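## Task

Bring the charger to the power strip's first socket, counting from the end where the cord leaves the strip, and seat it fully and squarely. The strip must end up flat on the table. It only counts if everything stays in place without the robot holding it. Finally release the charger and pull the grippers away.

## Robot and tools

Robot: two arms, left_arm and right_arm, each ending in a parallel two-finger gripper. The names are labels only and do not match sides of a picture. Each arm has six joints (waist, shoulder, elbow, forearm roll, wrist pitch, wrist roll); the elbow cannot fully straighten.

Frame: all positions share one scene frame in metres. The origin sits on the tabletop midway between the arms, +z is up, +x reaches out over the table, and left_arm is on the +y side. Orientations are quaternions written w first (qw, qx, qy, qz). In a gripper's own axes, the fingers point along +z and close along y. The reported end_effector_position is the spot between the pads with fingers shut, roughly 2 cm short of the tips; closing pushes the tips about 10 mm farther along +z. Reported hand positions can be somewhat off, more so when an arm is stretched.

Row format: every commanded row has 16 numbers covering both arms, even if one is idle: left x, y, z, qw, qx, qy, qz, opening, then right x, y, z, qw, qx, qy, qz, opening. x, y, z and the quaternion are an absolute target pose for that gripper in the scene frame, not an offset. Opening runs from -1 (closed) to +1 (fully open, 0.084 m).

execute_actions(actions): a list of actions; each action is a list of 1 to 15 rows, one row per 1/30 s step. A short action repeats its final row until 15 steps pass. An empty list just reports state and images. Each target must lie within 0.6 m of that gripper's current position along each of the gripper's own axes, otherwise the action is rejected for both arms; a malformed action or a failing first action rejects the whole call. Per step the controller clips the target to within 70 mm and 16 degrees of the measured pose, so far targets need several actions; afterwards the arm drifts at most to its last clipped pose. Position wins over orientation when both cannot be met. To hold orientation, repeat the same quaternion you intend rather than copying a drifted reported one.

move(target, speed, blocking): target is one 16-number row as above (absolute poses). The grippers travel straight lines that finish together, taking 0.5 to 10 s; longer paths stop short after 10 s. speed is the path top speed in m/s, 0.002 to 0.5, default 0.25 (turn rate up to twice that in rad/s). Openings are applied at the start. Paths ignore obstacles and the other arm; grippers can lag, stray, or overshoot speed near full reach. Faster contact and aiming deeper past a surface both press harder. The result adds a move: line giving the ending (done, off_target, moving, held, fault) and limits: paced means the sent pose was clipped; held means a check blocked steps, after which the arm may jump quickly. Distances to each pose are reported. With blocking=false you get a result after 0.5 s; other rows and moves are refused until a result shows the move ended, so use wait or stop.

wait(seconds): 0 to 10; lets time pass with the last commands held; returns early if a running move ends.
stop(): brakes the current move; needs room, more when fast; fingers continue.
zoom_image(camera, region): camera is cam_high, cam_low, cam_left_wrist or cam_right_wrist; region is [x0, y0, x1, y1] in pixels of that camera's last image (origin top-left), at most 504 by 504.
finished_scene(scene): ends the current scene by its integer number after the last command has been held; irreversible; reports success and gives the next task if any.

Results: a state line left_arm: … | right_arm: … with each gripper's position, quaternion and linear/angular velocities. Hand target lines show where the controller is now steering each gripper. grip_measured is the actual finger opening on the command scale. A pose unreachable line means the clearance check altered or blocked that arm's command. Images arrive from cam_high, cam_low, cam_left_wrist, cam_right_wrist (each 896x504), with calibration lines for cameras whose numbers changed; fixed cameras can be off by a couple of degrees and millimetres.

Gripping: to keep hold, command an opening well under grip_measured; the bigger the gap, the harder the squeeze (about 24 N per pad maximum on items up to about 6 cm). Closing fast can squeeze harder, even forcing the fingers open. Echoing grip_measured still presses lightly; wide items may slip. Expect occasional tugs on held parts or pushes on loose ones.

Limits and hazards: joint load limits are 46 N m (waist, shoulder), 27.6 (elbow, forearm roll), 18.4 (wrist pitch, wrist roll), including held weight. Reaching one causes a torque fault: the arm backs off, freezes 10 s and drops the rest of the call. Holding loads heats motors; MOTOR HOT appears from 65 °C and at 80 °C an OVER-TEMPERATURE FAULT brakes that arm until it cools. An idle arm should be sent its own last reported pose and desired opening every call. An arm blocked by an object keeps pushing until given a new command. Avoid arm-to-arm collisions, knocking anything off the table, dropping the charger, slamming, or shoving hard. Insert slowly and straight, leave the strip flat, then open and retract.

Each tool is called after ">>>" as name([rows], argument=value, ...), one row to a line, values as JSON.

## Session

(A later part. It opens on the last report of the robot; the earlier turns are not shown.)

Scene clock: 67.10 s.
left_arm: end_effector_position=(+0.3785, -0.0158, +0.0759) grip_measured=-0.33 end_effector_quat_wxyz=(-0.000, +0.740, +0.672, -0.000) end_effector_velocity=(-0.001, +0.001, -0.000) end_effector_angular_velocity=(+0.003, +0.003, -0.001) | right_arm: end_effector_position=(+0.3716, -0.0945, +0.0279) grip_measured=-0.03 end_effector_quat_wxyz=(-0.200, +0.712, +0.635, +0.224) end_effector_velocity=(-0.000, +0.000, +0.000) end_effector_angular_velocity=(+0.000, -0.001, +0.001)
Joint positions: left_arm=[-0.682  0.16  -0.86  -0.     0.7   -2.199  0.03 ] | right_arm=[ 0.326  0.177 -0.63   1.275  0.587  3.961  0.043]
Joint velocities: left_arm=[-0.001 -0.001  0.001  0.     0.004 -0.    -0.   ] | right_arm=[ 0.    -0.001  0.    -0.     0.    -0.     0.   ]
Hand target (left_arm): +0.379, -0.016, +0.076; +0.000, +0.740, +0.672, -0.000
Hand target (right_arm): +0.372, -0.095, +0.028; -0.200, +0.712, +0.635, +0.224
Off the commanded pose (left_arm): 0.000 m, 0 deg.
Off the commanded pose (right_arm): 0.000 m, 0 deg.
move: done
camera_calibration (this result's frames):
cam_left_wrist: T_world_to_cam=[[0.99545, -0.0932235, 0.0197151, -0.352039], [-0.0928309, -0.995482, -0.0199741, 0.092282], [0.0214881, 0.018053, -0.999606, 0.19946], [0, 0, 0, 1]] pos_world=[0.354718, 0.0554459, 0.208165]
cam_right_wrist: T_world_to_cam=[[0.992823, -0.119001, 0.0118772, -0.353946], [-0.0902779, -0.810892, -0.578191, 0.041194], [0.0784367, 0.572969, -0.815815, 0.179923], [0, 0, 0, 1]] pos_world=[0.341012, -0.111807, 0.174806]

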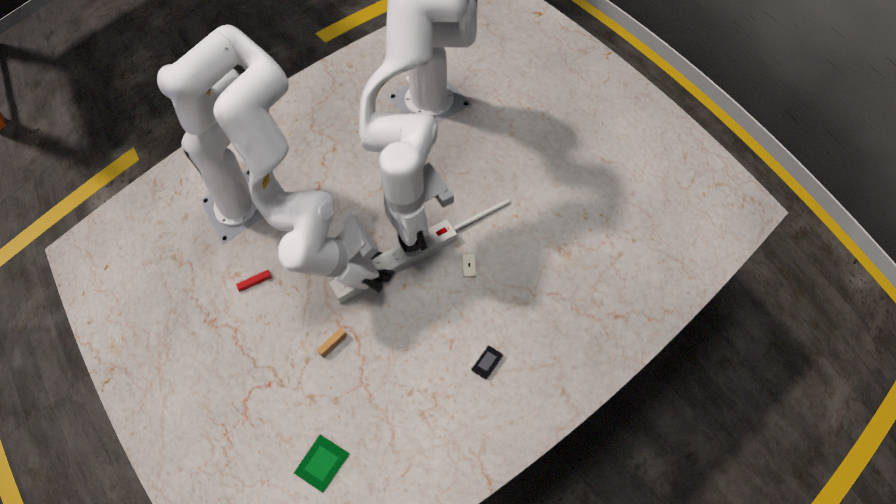

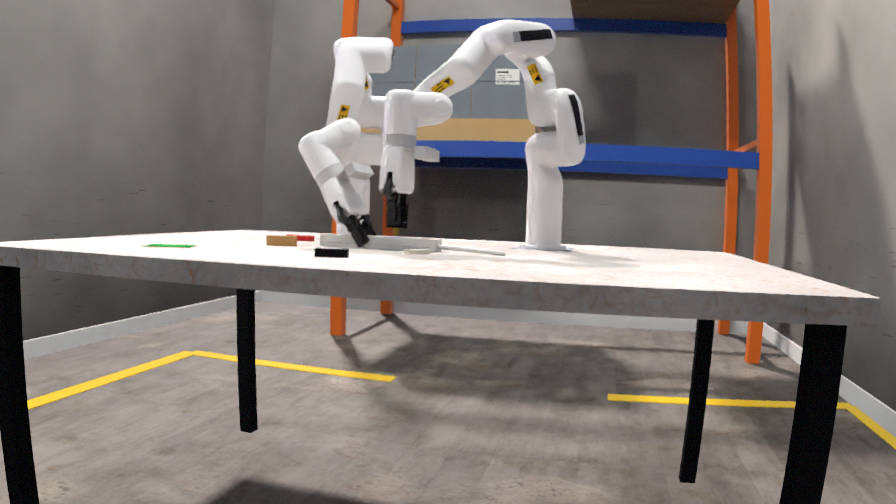

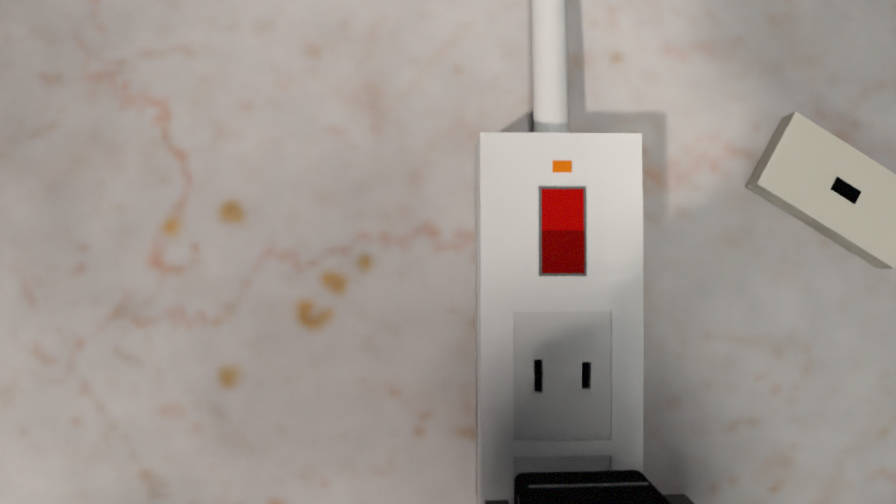

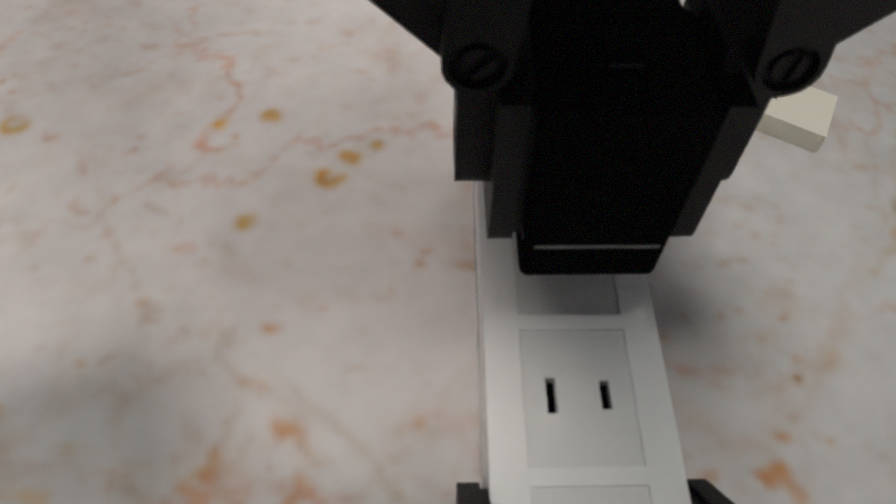

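>>> move(target=[0.38275,0.0222,0.076,0,0.7402,0.6724,0,-1, 0.3717,-0.0945,0.028,-0.2002,0.7116,0.6351,0.2244,-1], speed=0.06)

>>> zoom_image(camera="cam_left_wrist", region=[440, 240, 720, 504])

Scene clock: 71.43 s.
left_arm: end_effector_position=(+0.3826, +0.0220, +0.0761) grip_measured=-0.33 end_effector_quat_wxyz=(+0.000, +0.740, +0.672, -0.000) end_effector_velocity=(-0.000, +0.001, +0.000) end_effector_angular_velocity=(-0.001, +0.000, -0.001) | right_arm: end_effector_position=(+0.3717, -0.0945, +0.0280) grip_measured=-0.03 end_effector_quat_wxyz=(-0.200, +0.712, +0.635, +0.224) end_effector_velocity=(-0.000, +0.000, +0.000) end_effector_angular_velocity=(+0.002, +0.001, -0.001)
Joint positions: left_arm=[-0.61   0.098 -0.779 -0.     0.681 -2.128  0.03 ] | right_arm=[ 0.326  0.177 -0.63   1.275  0.587  3.961  0.043]
Joint velocities: left_arm=[ 0.001 -0.003  0.003 -0.002 -0.001  0.004  0.   ] | right_arm=[-0.001 -0.     0.     0.001  0.003 -0.     0.   ]
Hand target (left_arm): +0.383, +0.022, +0.076; +0.000, +0.740, +0.672, -0.000
Hand target (right_arm): +0.372, -0.095, +0.028; -0.200, +0.712, +0.635, +0.224
Off the commanded pose (left_arm): 0.000 m, 0 deg.
Off the commanded pose (right_arm): 0.000 m, 0 deg.
move: done
camera_calibration (this result's frames):
cam_left_wrist: T_world_to_cam=[[0.995449, -0.0932059, 0.0198305, -0.352568], [-0.0928155, -0.995487, -0.0197761, 0.1302], [0.0215842, 0.0178455, -0.999608, 0.19888], [0, 0, 0, 1]] pos_world=[0.358756, 0.0932021, 0.208368]
cam_right_wrist: T_world_to_cam=[[0.992824, -0.118978, 0.0119944, -0.353995], [-0.0901834, -0.810839, -0.578279, 0.041238], [0.0785283, 0.573048, -0.815751, 0.17992], [0, 0, 0, 1]] pos_world=[0.341045, -0.111783, 0.174863]

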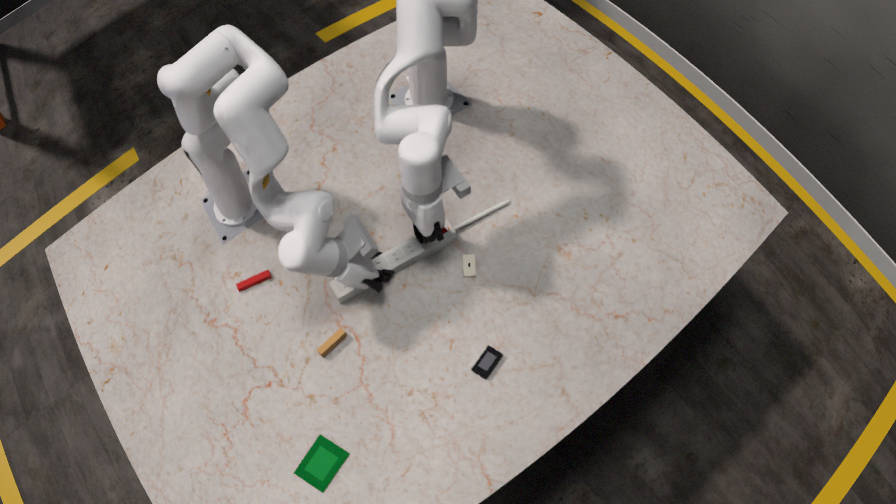

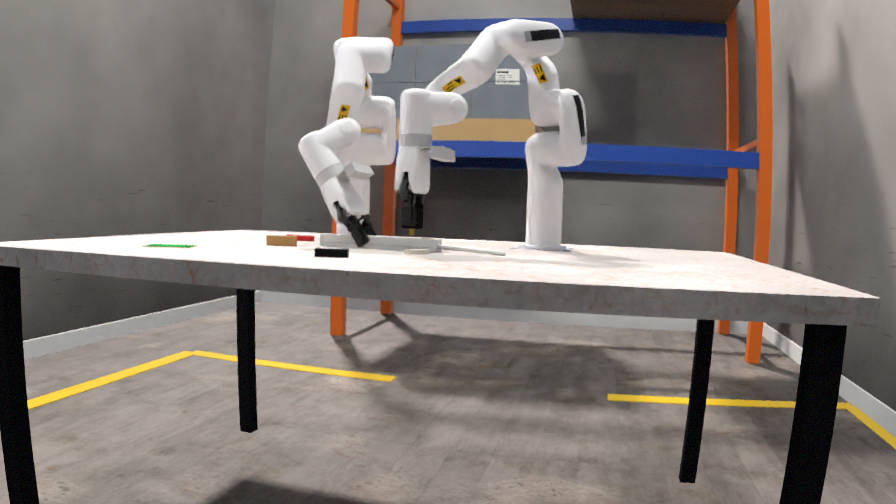

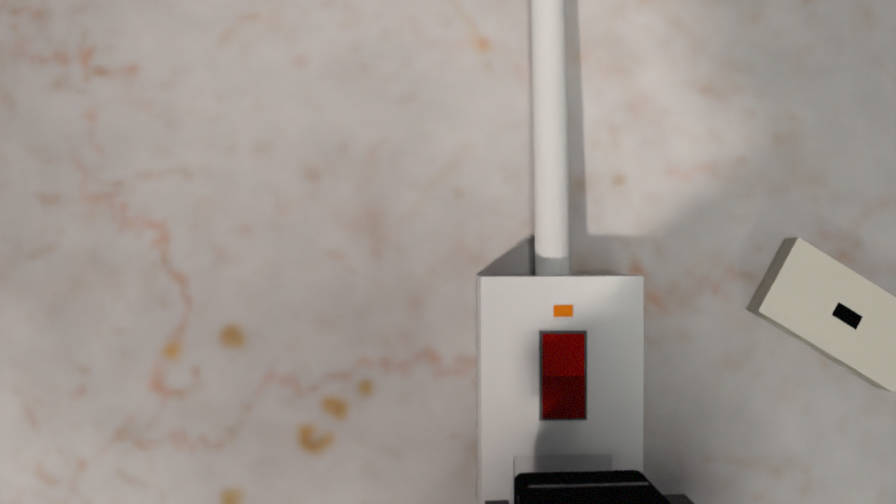

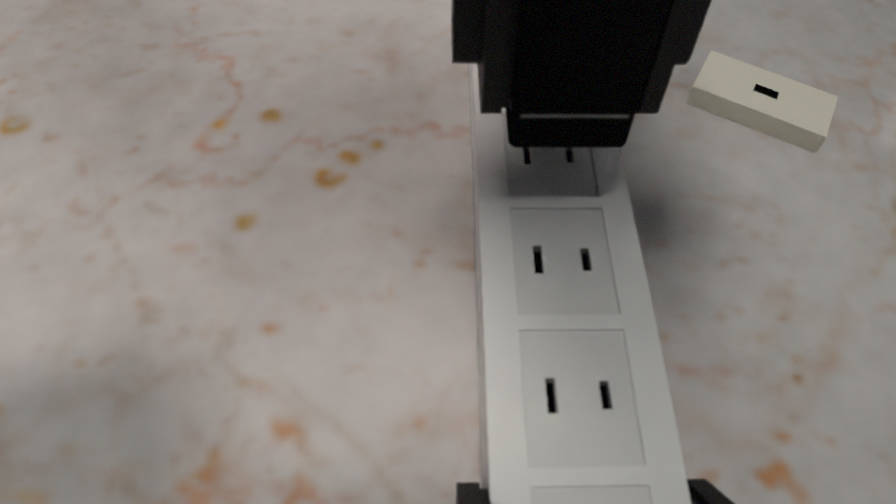

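Region (440, 240, 720, 504) of cam_left_wrist's 896x504 image, scaled by 1.800, with more detail than that image has; it fills the top 475 rows of this view, and the rest is white.

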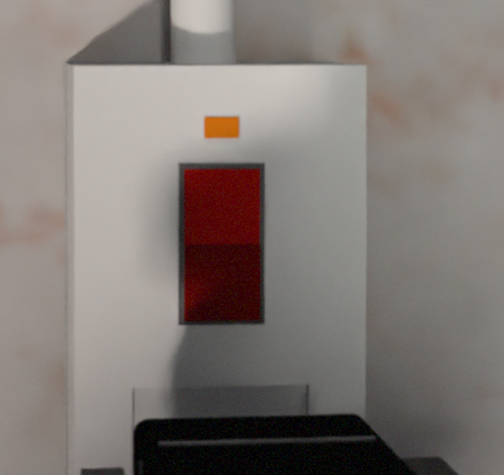

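Matches the reference. Descend partway.

>>> move(target=[0.3827,0.0222,0.066,0,0.7402,0.6724,0,-1, 0.3717,-0.0945,0.028,-0.2002,0.7116,0.6351,0.2244,-1], speed=0.015)

Scene clock: 74.33 s.
left_arm: end_effector_position=(+0.3827, +0.0223, +0.0661) grip_measured=-0.33 end_effector_quat_wxyz=(-0.000, +0.740, +0.672, +0.000) end_effector_velocity=(+0.001, -0.001, +0.000) end_effector_angular_velocity=(-0.003, -0.004, -0.001) | right_arm: end_effector_position=(+0.3717, -0.0945, +0.0280) grip_measured=-0.03 end_effector_quat_wxyz=(-0.200, +0.712, +0.635, +0.224) end_effector_velocity=(+0.000, +0.001, +0.000) end_effector_angular_velocity=(+0.000, -0.001, +0.002)
Joint positions: left_arm=[-0.61   0.122 -0.773  0.     0.652 -2.127  0.03 ] | right_arm=[ 0.326  0.177 -0.63   1.275  0.587  3.961  0.043]
Joint velocities: left_arm=[-0.     0.001 -0.001  0.    -0.005 -0.    -0.   ] | right_arm=[ 0.002 -0.    -0.001 -0.    -0.     0.    -0.   ]
Hand target (left_arm): +0.383, +0.022, +0.066; -0.000, +0.740, +0.672, +0.000
Hand target (right_arm): +0.372, -0.095, +0.028; -0.200, +0.712, +0.635, +0.224
Off the commanded pose (left_arm): 0.000 m, 0 deg.
Off the commanded pose (right_arm): 0.000 m, 0 deg.
move: done
camera_calibration (this result's frames):
cam_left_wrist: T_world_to_cam=[[0.995461, -0.0930913, 0.0197811, -0.352419], [-0.0926945, -0.995491, -0.0201107, 0.130286], [0.0215641, 0.0181858, -0.999602, 0.188898], [0, 0, 0, 1]] pos_world=[0.358823, 0.0934563, 0.198415]
cam_right_wrist: T_world_to_cam=[[0.992824, -0.11898, 0.0120091, -0.354002], [-0.0901759, -0.810836, -0.578285, 0.0412408], [0.0785418, 0.573052, -0.815747, 0.179918], [0, 0, 0, 1]] pos_world=[0.34105, -0.111782, 0.174868]

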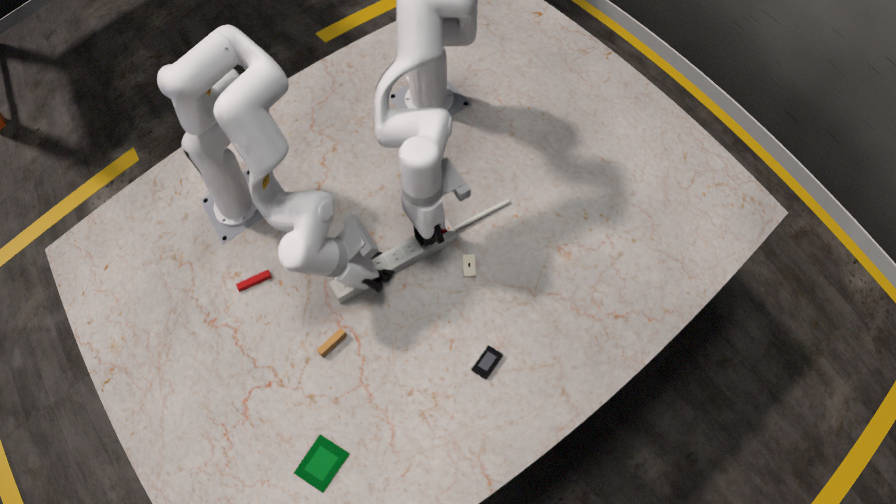

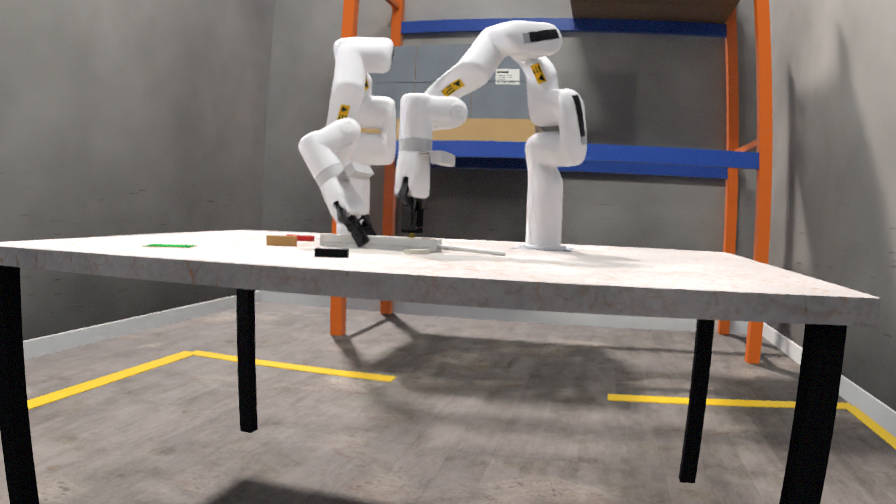

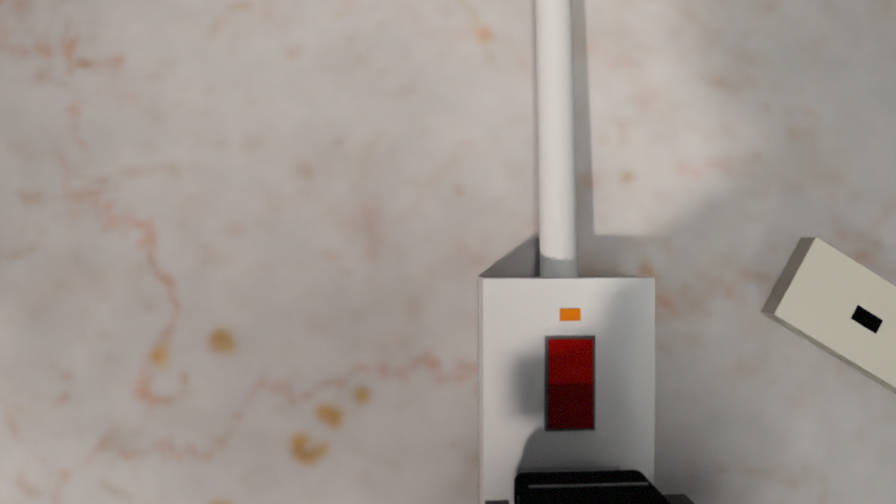

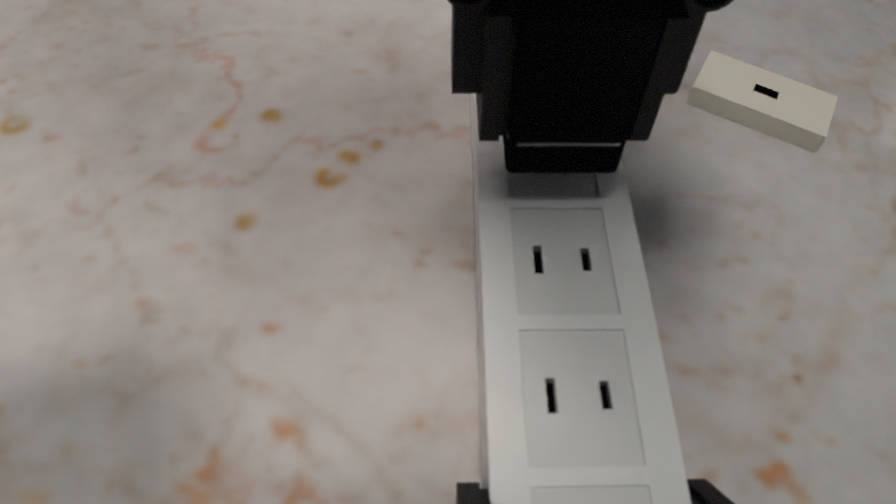

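>>> move(target=[0.3827,0.0222,0.053,0,0.7402,0.6724,0,-1, 0.3717,-0.0945,0.028,-0.2002,0.7116,0.6351,0.2244,-1], speed=0.015)

>>> zoom_image(camera="cam_low", region=[375, 200, 445, 255])

Scene clock: 79.10 s.
left_arm: end_effector_position=(+0.3830, +0.0219, +0.0535) grip_measured=-0.33 end_effector_quat_wxyz=(+0.001, +0.740, +0.672, +0.000) end_effector_velocity=(-0.000, +0.000, -0.000) end_effector_angular_velocity=(+0.001, -0.000, -0.001) | right_arm: end_effector_position=(+0.3718, -0.0946, +0.0280) grip_measured=-0.03 end_effector_quat_wxyz=(-0.200, +0.712, +0.635, +0.224) end_effector_velocity=(-0.001, +0.000, -0.000) end_effector_angular_velocity=(-0.000, +0.001, +0.002)
Joint positions: left_arm=[-0.61   0.153 -0.768  0.     0.613 -2.128  0.03 ] | right_arm=[ 0.326  0.177 -0.63   1.275  0.587  3.961  0.043]
Joint velocities: left_arm=[ 0.     0.001  0.001  0.002 -0.001 -0.     0.   ] | right_arm=[ 0.001 -0.     0.001 -0.002  0.001  0.     0.   ]
Hand target (left_arm): +0.383, +0.022, +0.053; -0.000, +0.740, +0.672, +0.000
Hand target (right_arm): +0.372, -0.094, +0.028; -0.200, +0.712, +0.635, +0.224
Off the commanded pose (left_arm): 0.001 m, 0 deg.
Off the commanded pose (right_arm): 0.000 m, 0 deg.
move: done
camera_calibration (this result's frames):
cam_left_wrist: T_world_to_cam=[[0.995428, -0.0931587, 0.0210644, -0.352629], [-0.0927573, -0.995502, -0.0192936, 0.129699], [0.022767, 0.0172515, -0.999592, 0.175909], [0, 0, 0, 1]] pos_world=[0.359043, 0.0932302, 0.185768]
cam_right_wrist: T_world_to_cam=[[0.992802, -0.119137, 0.0122291, -0.354129], [-0.0901882, -0.81091, -0.578179, 0.0412005], [0.0787995, 0.572915, -0.815818, 0.179841], [0, 0, 0, 1]] pos_world=[0.341124, -0.111814, 0.174869]

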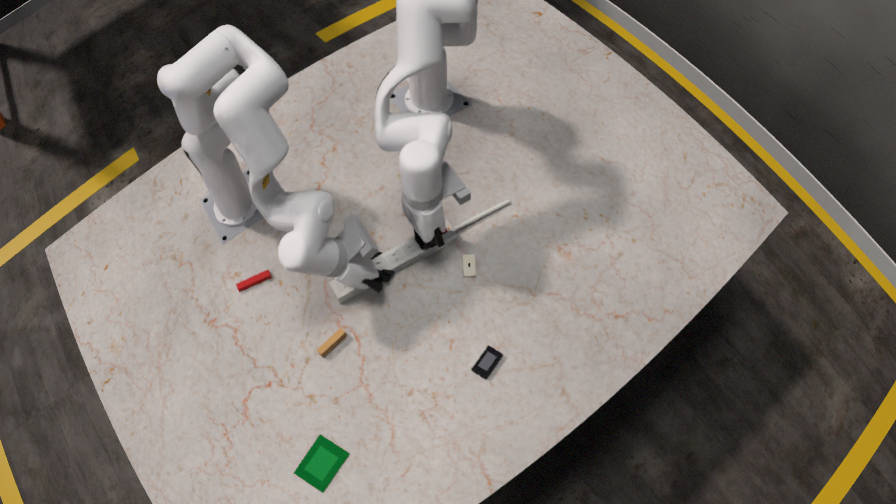

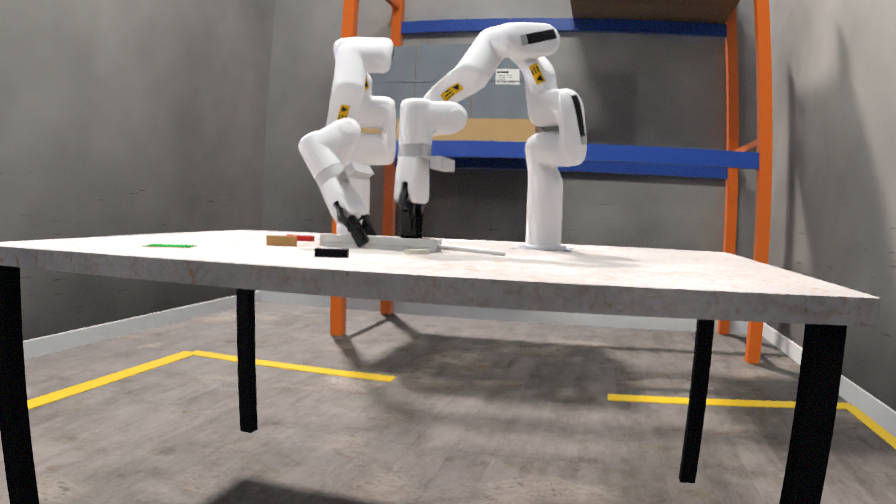

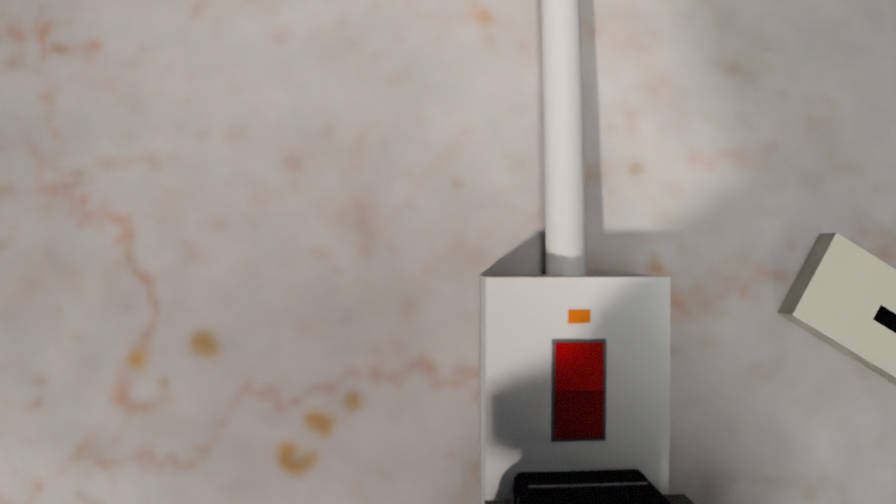

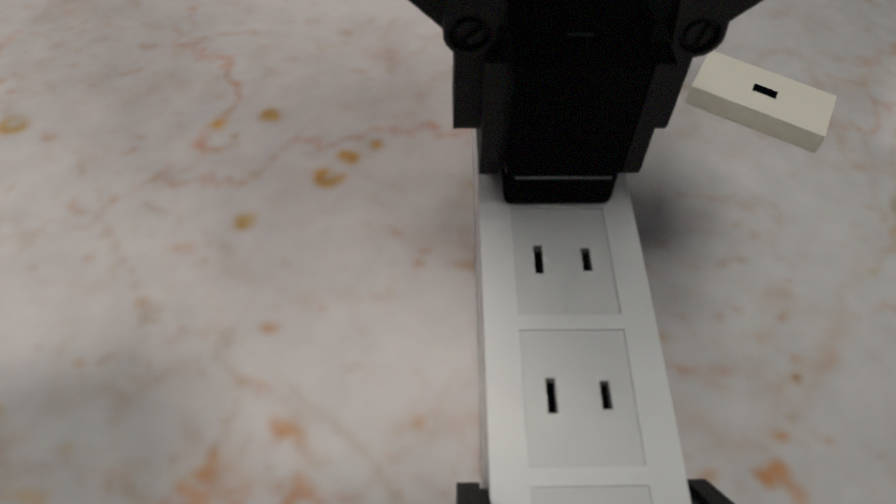

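Region (375, 200, 445, 255) of cam_low's 896x504 image, scaled by 7.200, with more detail than that image has; it fills the top 396 rows of this view, and the rest is white.

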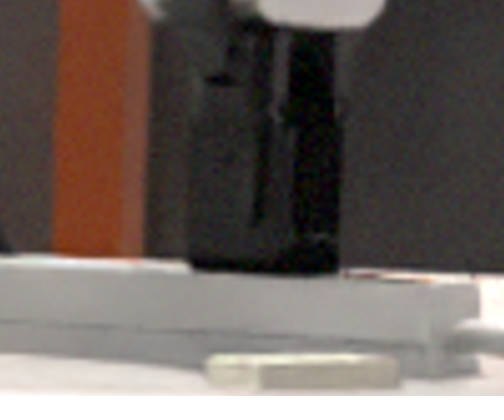

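Seated. Release and retreat.

>>> execute_actions([
  [[0.3827,0.0222,0.054,0,0.7402,0.6724,0,-0.4, 0.3717,-0.0945,0.028,-0.2002,0.7116,0.6351,0.2244,-0.1],[0.3827,0.0222,0.054,0,0.7402,0.6724,0,-0.2, 0.3717,-0.0945,0.028,-0.2002,0.7116,0.6351,0.2244,0.1],[0.3827,0.0222,0.054,0,0.7402,0.6724,0,0.3, 0.3717,-0.0945,0.028,-0.2002,0.7116,0.6351,0.2244,0.6]],
])

>>> move(target=[0.39,0.09,0.22,0,0.7402,0.6724,0,0.3, 0.361,-0.19,0.17,-0.2002,0.7116,0.6351,0.2244,0.6], speed=0.25)

>>> zoom_image(camera="cam_low", region=[300, 190, 460, 270])

Scene clock: 86.27 s.
left_arm: end_effector_position=(+0.3823, +0.0226, +0.0534) grip_measured=+0.29 end_effector_quat_wxyz=(-0.001, +0.740, +0.672, -0.000) end_effector_velocity=(+0.003, -0.002, +0.004) end_effector_angular_velocity=(-0.006, -0.008, -0.000) | right_arm: end_effector_position=(+0.3714, -0.0944, +0.0279) grip_measured=+0.59 end_effector_quat_wxyz=(-0.200, +0.711, +0.635, +0.224) end_effector_velocity=(+0.001, -0.001, +0.000) end_effector_angular_velocity=(-0.001, -0.002, -0.003)
Joint positions: left_arm=[-0.61   0.152 -0.767  0.     0.616 -2.127  0.056] | right_arm=[ 0.326  0.177 -0.63   1.275  0.588  3.961  0.069]
Joint velocities: left_arm=[-0.    -0.005 -0.004 -0.001 -0.001  0.001 -0.   ] | right_arm=[-0.001  0.001 -0.002  0.001 -0.003  0.     0.   ]
Hand target (left_arm): +0.383, +0.022, +0.054; +0.000, +0.740, +0.672, -0.000
Hand target (right_arm): +0.372, -0.094, +0.028; -0.200, +0.712, +0.635, +0.224
Off the commanded pose (left_arm): 0.001 m, 0 deg.
Off the commanded pose (right_arm): 0.000 m, 0 deg.
camera_calibration (this result's frames):
cam_left_wrist: T_world_to_cam=[[0.995495, -0.0930186, 0.0183817, -0.351715], [-0.0926304, -0.99548, -0.0209541, 0.130349], [0.0202478, 0.019157, -0.999611, 0.176662], [0, 0, 0, 1]] pos_world=[0.358628, 0.0936597, 0.18579]
cam_right_wrist: T_world_to_cam=[[0.992887, -0.118503, 0.0115294, -0.353702], [-0.090053, -0.810788, -0.578371, 0.0412167], [0.0778865, 0.573219, -0.815692, 0.180059], [0, 0, 0, 1]] pos_world=[0.340874, -0.11171, 0.174789]

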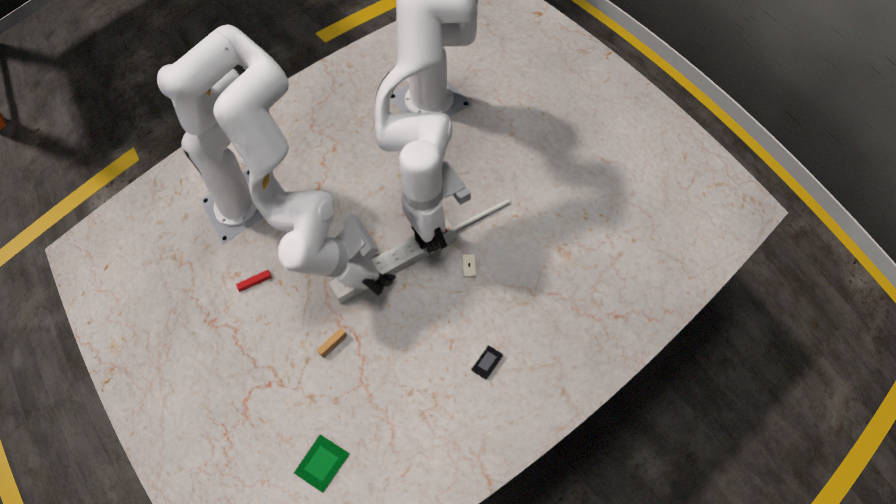

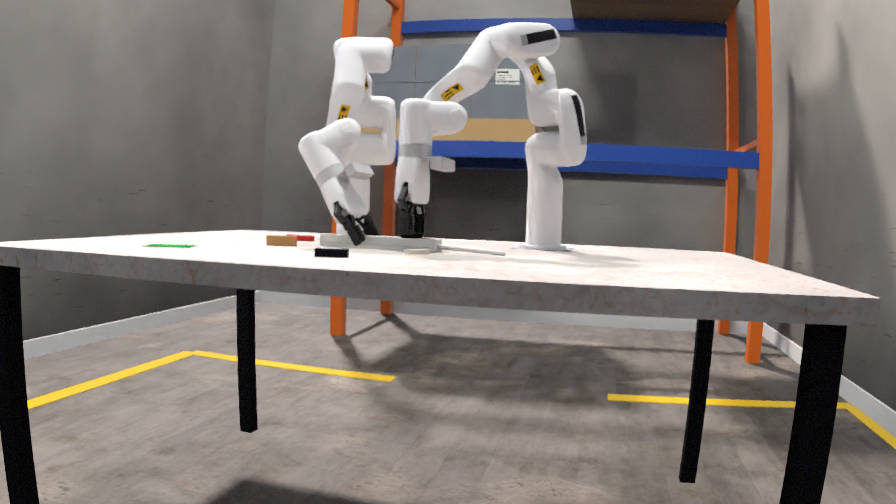

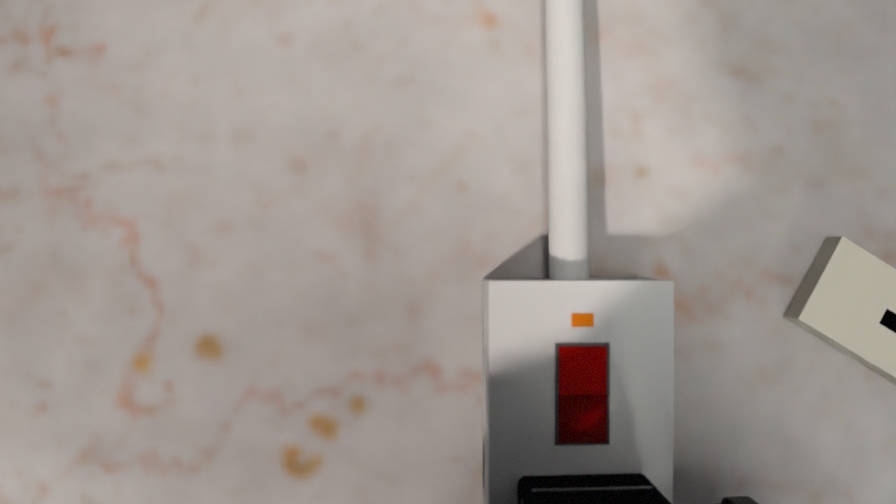

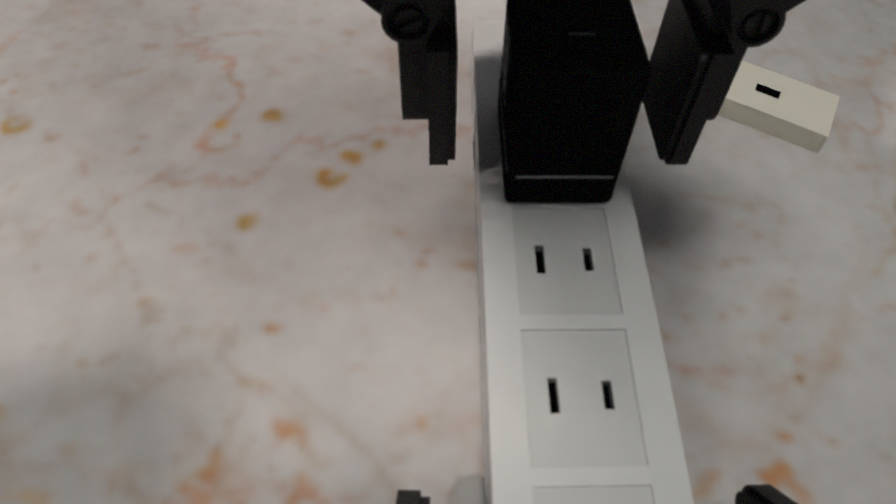

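Scene clock: 87.53 s.
left_arm: end_effector_position=(+0.3901, +0.0893, +0.2194) grip_measured=+0.29 end_effector_quat_wxyz=(-0.000, +0.741, +0.672, -0.001) end_effector_velocity=(+0.001, +0.000, +0.004) end_effector_angular_velocity=(-0.005, -0.006, +0.002) | right_arm: end_effector_position=(+0.3603, -0.1900, +0.1697) grip_measured=+0.59 end_effector_quat_wxyz=(-0.200, +0.711, +0.635, +0.224) end_effector_velocity=(+0.002, -0.001, +0.004) end_effector_angular_velocity=(-0.001, -0.008, -0.000)
Joint positions: left_arm=[-0.465 -0.235 -0.869 -0.001  1.104 -1.981  0.056] | right_arm=[-0.03  -0.282 -0.589  0.751  0.996  4.286  0.069]
Joint velocities: left_arm=[ 0.003 -0.005 -0.005 -0.001  0.004  0.001  0.   ] | right_arm=[-0.004 -0.005 -0.006 -0.003  0.004  0.001 -0.   ]
Hand target (left_arm): +0.390, +0.089, +0.220; +0.000, +0.740, +0.672, -0.001
Hand target (right_arm): +0.361, -0.190, +0.170; -0.200, +0.711, +0.635, +0.225
Off the commanded pose (left_arm): 0.001 m, 0 deg.
Off the commanded pose (right_arm): 0.001 m, 0 deg.
move: done
camera_calibration (this result's frames):
cam_left_wrist: T_world_to_cam=[[0.995393, -0.0940939, 0.0184239, -0.35617], [-0.0937385, -0.99541, -0.0192871, 0.200986], [0.0201542, 0.0174712, -0.999644, 0.341365], [0, 0, 0, 1]] pos_world=[0.366489, 0.160586, 0.351682]
cam_right_wrist: T_world_to_cam=[[0.992957, -0.117878, 0.0118753, -0.355541], [-0.0893596, -0.810982, -0.578207, 0.0444414], [0.0777884, 0.573074, -0.815803, 0.351423], [0, 0, 0, 1]] pos_world=[0.329672, -0.20726, 0.31661]

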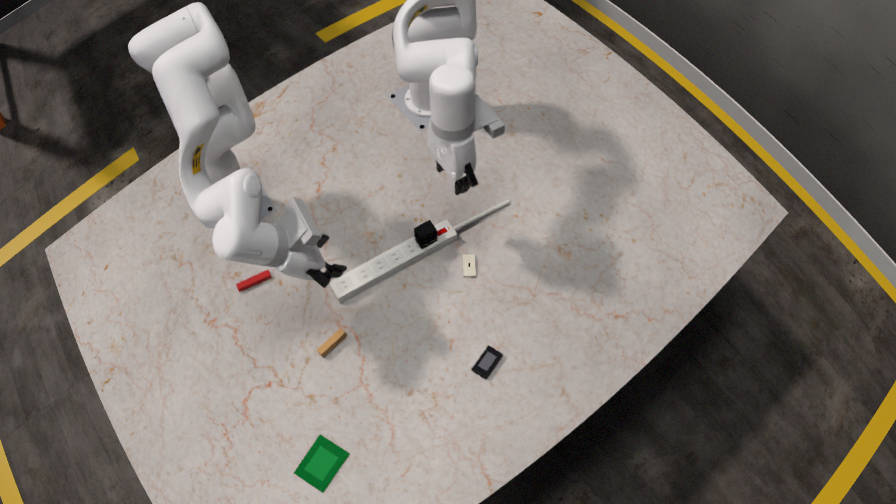

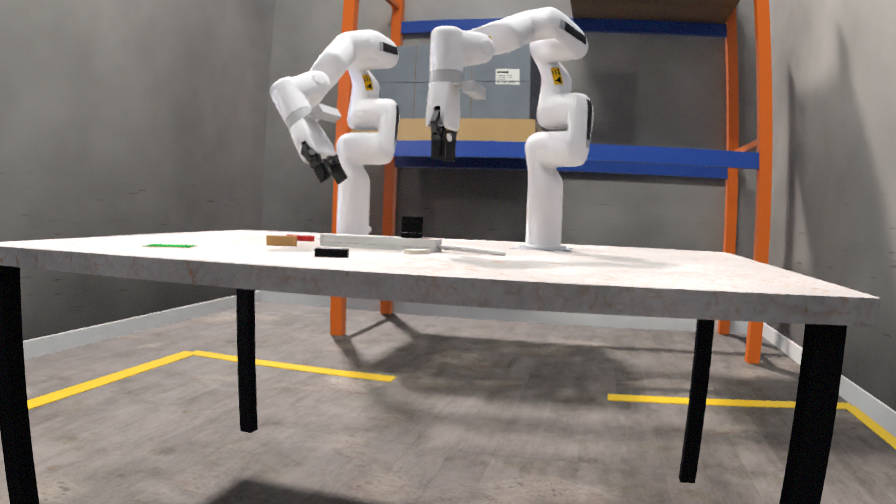

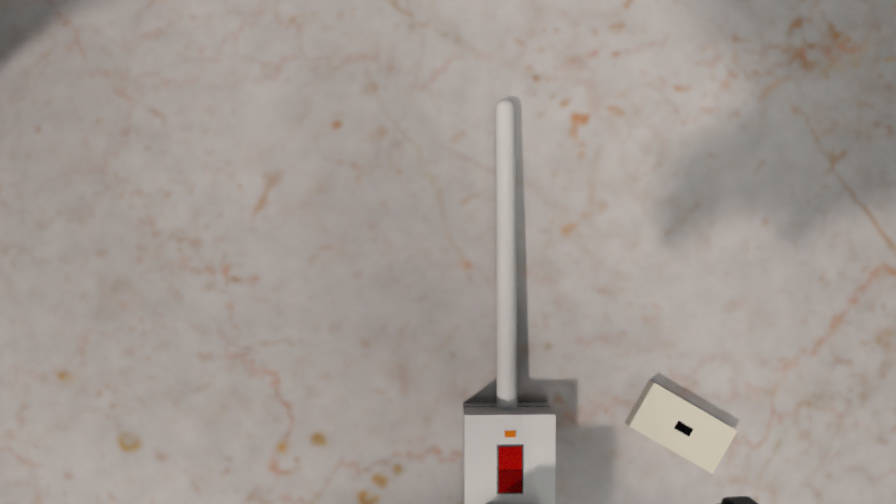

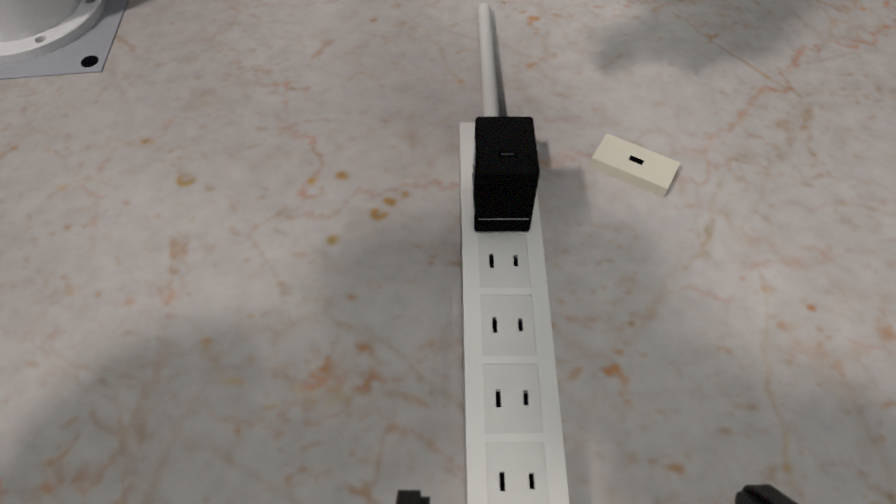

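Region (300, 190, 460, 270) of cam_low's 896x504 image, scaled by 3.150, with more detail than that image has.

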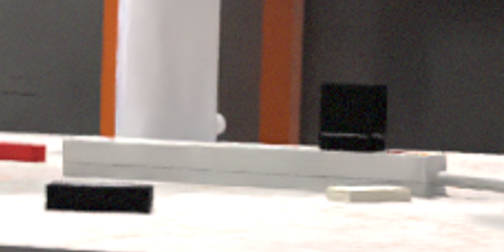

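>>> finished_scene(scene=2)

The scene is finished: the task was done.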